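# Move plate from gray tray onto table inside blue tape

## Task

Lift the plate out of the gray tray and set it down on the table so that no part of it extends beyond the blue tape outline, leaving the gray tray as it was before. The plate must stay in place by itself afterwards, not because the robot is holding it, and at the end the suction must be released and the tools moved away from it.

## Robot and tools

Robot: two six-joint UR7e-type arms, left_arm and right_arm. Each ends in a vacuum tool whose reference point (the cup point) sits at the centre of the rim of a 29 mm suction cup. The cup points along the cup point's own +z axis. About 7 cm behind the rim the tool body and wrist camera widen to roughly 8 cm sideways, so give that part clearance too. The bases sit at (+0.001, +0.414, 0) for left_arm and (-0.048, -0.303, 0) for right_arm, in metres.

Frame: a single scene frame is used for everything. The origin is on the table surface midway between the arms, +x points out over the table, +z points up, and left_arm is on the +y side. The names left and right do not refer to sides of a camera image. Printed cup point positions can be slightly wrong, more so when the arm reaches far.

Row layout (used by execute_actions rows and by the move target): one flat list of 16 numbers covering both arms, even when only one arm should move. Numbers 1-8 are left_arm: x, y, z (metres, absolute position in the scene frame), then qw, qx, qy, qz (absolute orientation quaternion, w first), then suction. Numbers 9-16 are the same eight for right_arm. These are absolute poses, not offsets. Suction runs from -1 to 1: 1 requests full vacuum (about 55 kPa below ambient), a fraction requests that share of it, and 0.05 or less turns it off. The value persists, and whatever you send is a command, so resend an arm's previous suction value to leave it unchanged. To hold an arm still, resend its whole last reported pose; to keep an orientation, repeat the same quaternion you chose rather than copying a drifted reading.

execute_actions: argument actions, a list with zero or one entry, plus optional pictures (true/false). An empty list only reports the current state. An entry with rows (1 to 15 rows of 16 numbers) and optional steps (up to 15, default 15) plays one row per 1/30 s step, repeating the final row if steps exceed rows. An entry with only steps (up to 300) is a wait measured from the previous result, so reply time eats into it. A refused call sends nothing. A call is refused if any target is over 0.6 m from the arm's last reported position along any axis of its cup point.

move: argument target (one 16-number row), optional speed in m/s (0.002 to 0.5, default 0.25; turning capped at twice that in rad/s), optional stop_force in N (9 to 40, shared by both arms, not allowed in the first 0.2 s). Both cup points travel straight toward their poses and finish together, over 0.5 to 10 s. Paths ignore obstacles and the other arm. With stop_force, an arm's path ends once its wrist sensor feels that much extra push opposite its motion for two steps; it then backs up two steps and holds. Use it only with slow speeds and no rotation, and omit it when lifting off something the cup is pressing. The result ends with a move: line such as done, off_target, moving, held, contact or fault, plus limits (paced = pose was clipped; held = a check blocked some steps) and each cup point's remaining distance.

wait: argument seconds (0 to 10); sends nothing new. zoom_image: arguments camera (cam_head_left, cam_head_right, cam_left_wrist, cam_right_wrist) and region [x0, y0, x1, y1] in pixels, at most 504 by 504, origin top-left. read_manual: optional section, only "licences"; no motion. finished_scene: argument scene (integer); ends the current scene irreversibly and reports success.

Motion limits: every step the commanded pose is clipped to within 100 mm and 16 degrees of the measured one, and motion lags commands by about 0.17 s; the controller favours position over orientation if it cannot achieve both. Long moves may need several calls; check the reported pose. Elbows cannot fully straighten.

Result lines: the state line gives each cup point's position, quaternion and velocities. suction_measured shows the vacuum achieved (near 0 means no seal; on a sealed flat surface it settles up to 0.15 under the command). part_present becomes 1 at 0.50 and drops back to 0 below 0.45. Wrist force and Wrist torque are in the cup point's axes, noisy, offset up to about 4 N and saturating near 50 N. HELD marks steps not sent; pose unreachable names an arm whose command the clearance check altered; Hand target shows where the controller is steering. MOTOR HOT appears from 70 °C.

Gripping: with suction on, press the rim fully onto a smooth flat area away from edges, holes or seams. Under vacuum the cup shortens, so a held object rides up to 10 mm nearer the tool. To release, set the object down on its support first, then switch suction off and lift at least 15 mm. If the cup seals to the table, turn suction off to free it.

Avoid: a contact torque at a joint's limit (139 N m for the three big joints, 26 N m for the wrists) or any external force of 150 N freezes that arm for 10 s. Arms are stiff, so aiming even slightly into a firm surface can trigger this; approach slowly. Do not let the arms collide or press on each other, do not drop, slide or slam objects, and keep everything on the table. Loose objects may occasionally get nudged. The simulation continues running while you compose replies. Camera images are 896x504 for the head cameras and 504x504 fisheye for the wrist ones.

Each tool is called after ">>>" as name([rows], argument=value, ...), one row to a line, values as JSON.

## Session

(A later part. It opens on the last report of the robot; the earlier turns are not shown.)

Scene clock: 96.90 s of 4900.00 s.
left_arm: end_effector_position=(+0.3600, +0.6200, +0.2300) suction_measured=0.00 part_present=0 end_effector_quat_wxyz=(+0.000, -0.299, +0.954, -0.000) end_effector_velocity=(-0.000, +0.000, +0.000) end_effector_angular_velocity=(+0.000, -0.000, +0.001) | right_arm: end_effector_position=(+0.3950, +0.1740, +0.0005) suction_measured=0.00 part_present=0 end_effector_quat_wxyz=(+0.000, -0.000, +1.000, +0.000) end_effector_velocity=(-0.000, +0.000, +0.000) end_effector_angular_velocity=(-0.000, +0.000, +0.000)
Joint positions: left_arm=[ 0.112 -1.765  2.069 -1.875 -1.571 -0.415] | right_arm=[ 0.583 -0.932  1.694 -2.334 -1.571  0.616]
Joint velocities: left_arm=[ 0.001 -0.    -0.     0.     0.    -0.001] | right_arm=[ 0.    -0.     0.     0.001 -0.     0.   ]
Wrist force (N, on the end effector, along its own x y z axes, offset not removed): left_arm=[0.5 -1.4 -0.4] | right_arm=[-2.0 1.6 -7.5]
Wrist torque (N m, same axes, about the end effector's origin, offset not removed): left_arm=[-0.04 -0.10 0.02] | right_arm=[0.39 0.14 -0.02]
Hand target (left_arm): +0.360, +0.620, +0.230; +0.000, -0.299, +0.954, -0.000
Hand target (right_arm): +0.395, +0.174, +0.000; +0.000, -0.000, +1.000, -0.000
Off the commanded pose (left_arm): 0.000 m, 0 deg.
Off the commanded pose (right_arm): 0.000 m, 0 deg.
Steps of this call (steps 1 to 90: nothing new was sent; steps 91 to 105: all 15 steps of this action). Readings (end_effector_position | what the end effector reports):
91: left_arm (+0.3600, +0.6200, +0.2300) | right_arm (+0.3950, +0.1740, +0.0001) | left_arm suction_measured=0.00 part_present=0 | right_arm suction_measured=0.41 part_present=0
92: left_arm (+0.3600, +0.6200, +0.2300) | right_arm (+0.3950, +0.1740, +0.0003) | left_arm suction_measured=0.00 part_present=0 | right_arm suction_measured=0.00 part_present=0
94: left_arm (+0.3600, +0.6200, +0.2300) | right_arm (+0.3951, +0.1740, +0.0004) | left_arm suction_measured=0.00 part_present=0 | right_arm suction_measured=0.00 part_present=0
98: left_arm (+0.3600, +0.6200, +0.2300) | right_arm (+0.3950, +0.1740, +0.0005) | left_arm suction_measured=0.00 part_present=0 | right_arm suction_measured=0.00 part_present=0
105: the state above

>>> move(target=[0.36,0.62,0.23,0,-0.299,0.954,0,0,0.395,0.174,0.15,0,0,1,0,0], speed=0.2)

>>> move(target=[0.36,0.62,0.23,0,-0.299,0.954,0,0,0.36,-0.25,0.22,0,0,1,0,0], speed=0.35)

Scene clock: 102.30 s of 4900.00 s.
left_arm: end_effector_position=(+0.3600, +0.6200, +0.2300) suction_measured=0.00 part_present=0 end_effector_quat_wxyz=(+0.000, -0.299, +0.954, -0.000) end_effector_velocity=(+0.000, +0.001, +0.001) end_effector_angular_velocity=(+0.002, -0.002, +0.000) | right_arm: end_effector_position=(+0.3950, +0.1741, +0.1497) suction_measured=0.00 part_present=0 end_effector_quat_wxyz=(-0.000, -0.000, +1.000, +0.000) end_effector_velocity=(+0.000, -0.000, +0.002) end_effector_angular_velocity=(-0.001, +0.001, +0.000)
Joint positions: left_arm=[ 0.112 -1.765  2.069 -1.875 -1.571 -0.415] | right_arm=[ 0.583 -1.13   1.564 -2.005 -1.571  0.616]
Joint velocities: left_arm=[ 0.001 -0.    -0.001 -0.001  0.001  0.001] | right_arm=[-0.    -0.001 -0.004  0.006  0.    -0.001]
Wrist force (N, on the end effector, along its own x y z axes, offset not removed): left_arm=[-0.6 -0.8 -1.6] | right_arm=[0.0 3.6 -3.5]
Wrist torque (N m, same axes, about the end effector's origin, offset not removed): left_arm=[0.02 -0.09 0.04] | right_arm=[0.42 -0.02 -0.01]
Hand target (left_arm): +0.360, +0.620, +0.230; +0.000, -0.299, +0.954, -0.000
Hand target (right_arm): +0.395, +0.174, +0.150; +0.000, +0.000, +1.000, +0.000
Off the commanded pose (left_arm): 0.000 m, 0 deg.
Off the commanded pose (right_arm): 0.000 m, 0 deg.
After step 90, 1.13 s passed at rest.
move: done
camera_calibration (this result's frames):
cam_left_wrist: T_world_to_cam=[[0.553918, -0.832517, -0.00947405, 0.328314], [-0.796378, -0.533123, 0.285592, 0.564416], [-0.242811, -0.15065, -0.958304, 0.501514], [0, 0, 0, 1]] pos_world=[0.389402, 0.649783, 0.322521]
cam_right_wrist: T_world_to_cam=[[0.059449, -0.997605, 0.0353593, 0.154613], [-0.933787, -0.0430552, 0.355229, 0.337001], [-0.352856, -0.0541361, -0.93411, 0.3921], [0, 0, 0, 1]] pos_world=[0.443851, 0.18998, 0.241085]

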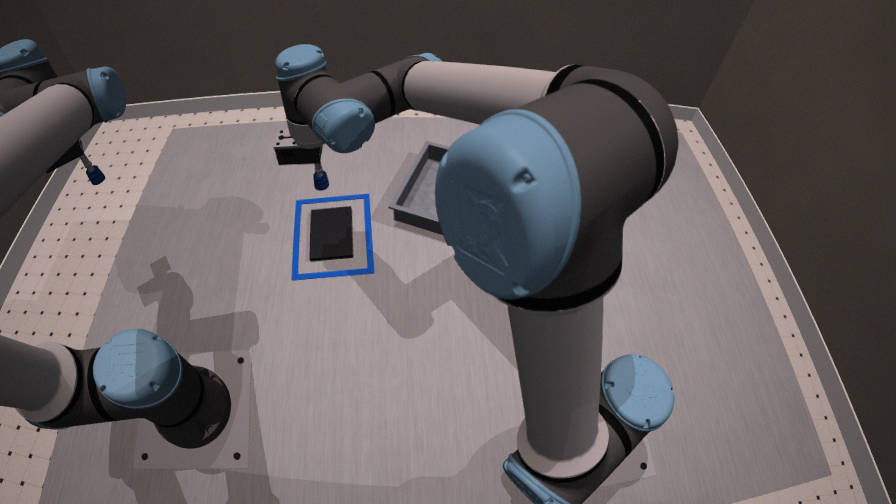

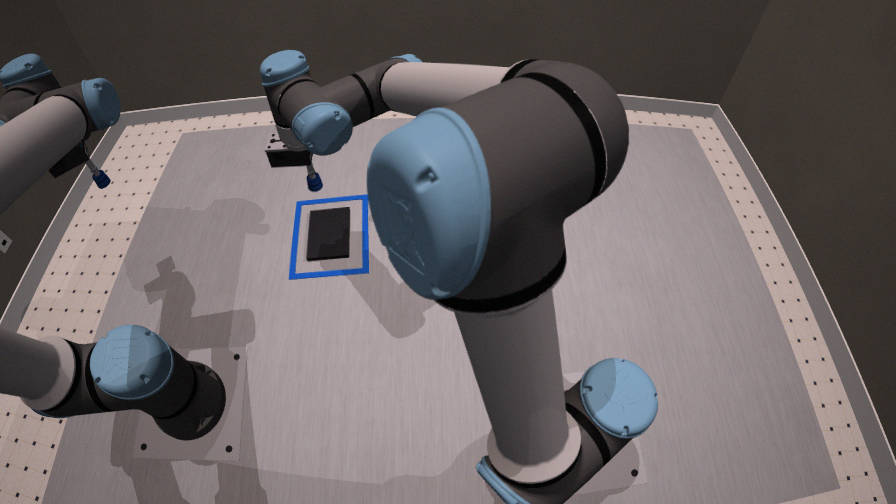

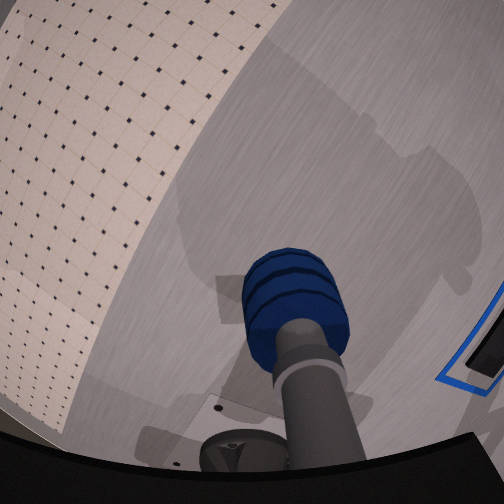

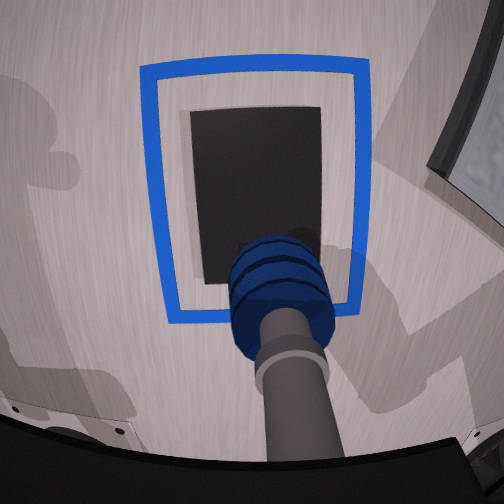

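Scene clock: 104.20 s of 4900.00 s.
left_arm: end_effector_position=(+0.3600, +0.6200, +0.2300) suction_measured=0.00 part_present=0 end_effector_quat_wxyz=(+0.000, -0.299, +0.954, -0.000) end_effector_velocity=(+0.000, +0.000, +0.001) end_effector_angular_velocity=(-0.001, -0.001, +0.002) | right_arm: end_effector_position=(+0.3592, -0.2491, +0.2198) suction_measured=0.00 part_present=0 end_effector_quat_wxyz=(-0.000, +0.000, +1.000, +0.001) end_effector_velocity=(+0.000, -0.002, +0.001) end_effector_angular_velocity=(+0.001, -0.001, +0.001)
Joint positions: left_arm=[ 0.112 -1.765  2.069 -1.875 -1.571 -0.415] | right_arm=[-0.233 -1.766  2.097 -1.901 -1.569 -0.201]
Joint velocities: left_arm=[ 0.001 -0.    -0.003  0.002 -0.001 -0.001] | right_arm=[-0.006 -0.002 -0.     0.002  0.001 -0.008]
Wrist force (N, on the end effector, along its own x y z axes, offset not removed): left_arm=[-0.7 -1.9 -1.8] | right_arm=[-0.9 1.5 -4.4]
Wrist torque (N m, same axes, about the end effector's origin, offset not removed): left_arm=[-0.14 0.02 0.04] | right_arm=[0.27 0.01 0.05]
Hand target (left_arm): +0.360, +0.620, +0.230; +0.000, -0.299, +0.954, -0.000
Hand target (right_arm): +0.359, -0.249, +0.220; -0.000, +0.000, +1.000, +0.001
Off the commanded pose (left_arm): 0.000 m, 0 deg.
Off the commanded pose (right_arm): 0.001 m, 0 deg.
move: done
camera_calibration (this result's frames):
cam_left_wrist: T_world_to_cam=[[0.553918, -0.832517, -0.00947404, 0.328314], [-0.796378, -0.533123, 0.285592, 0.564416], [-0.242811, -0.15065, -0.958304, 0.501514], [0, 0, 0, 1]] pos_world=[0.389402, 0.649783, 0.322521]
cam_right_wrist: T_world_to_cam=[[0.0593639, -0.99767, 0.0336257, -0.267474], [-0.933687, -0.0435773, 0.355429, 0.260226], [-0.353136, -0.0524956, -0.934098, 0.422564], [0, 0, 0, 1]] pos_world=[0.40807, -0.233329, 0.311219]

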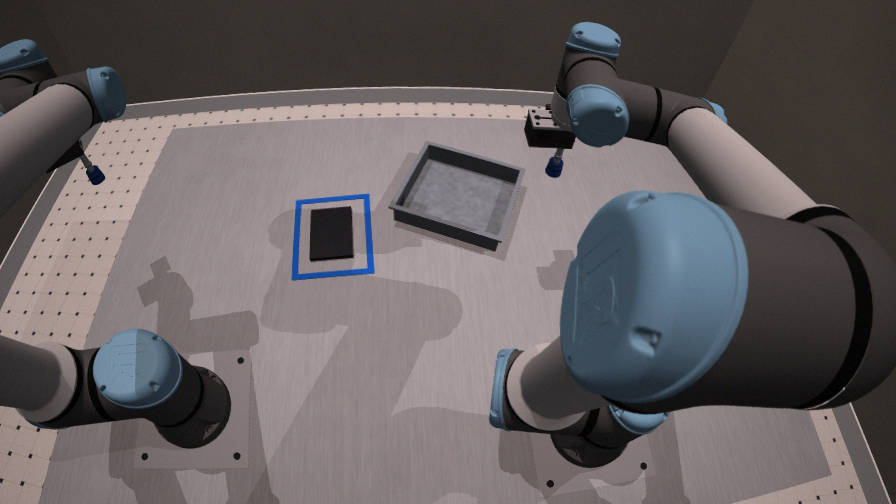

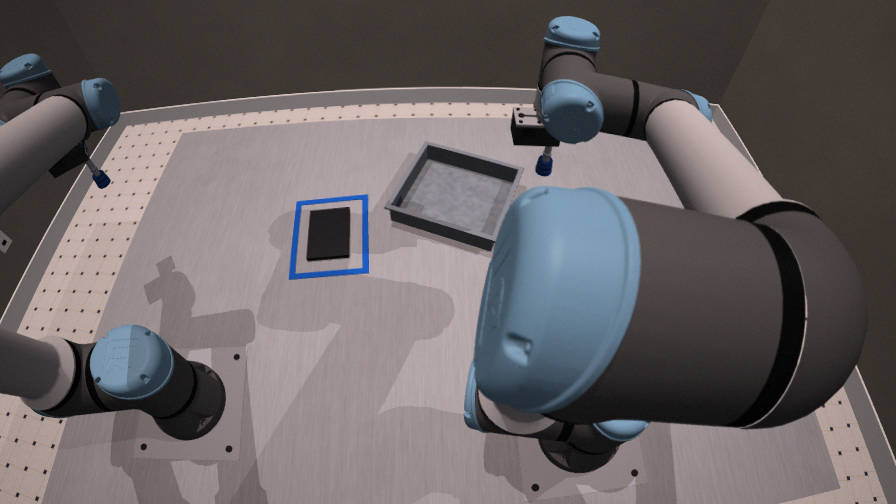

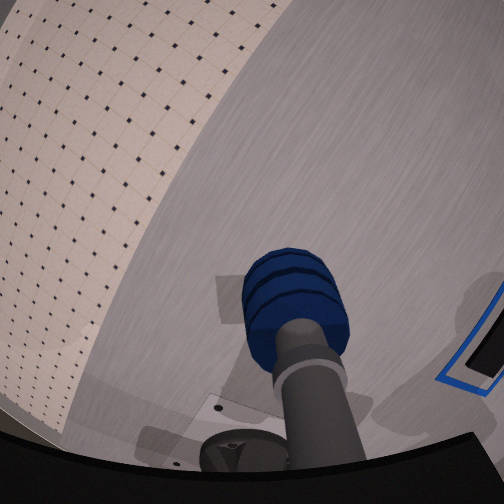

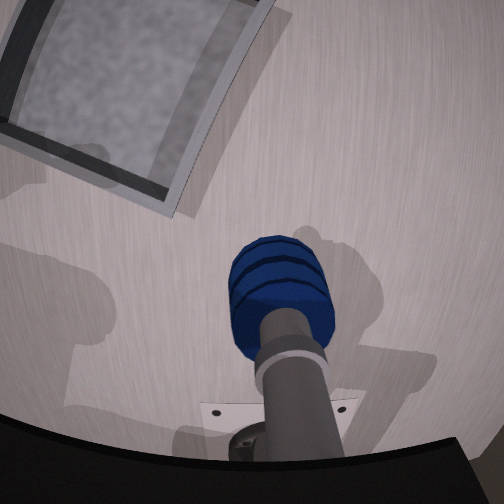

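>>> finished_scene(scene=1)

The scene is finished: the task was done.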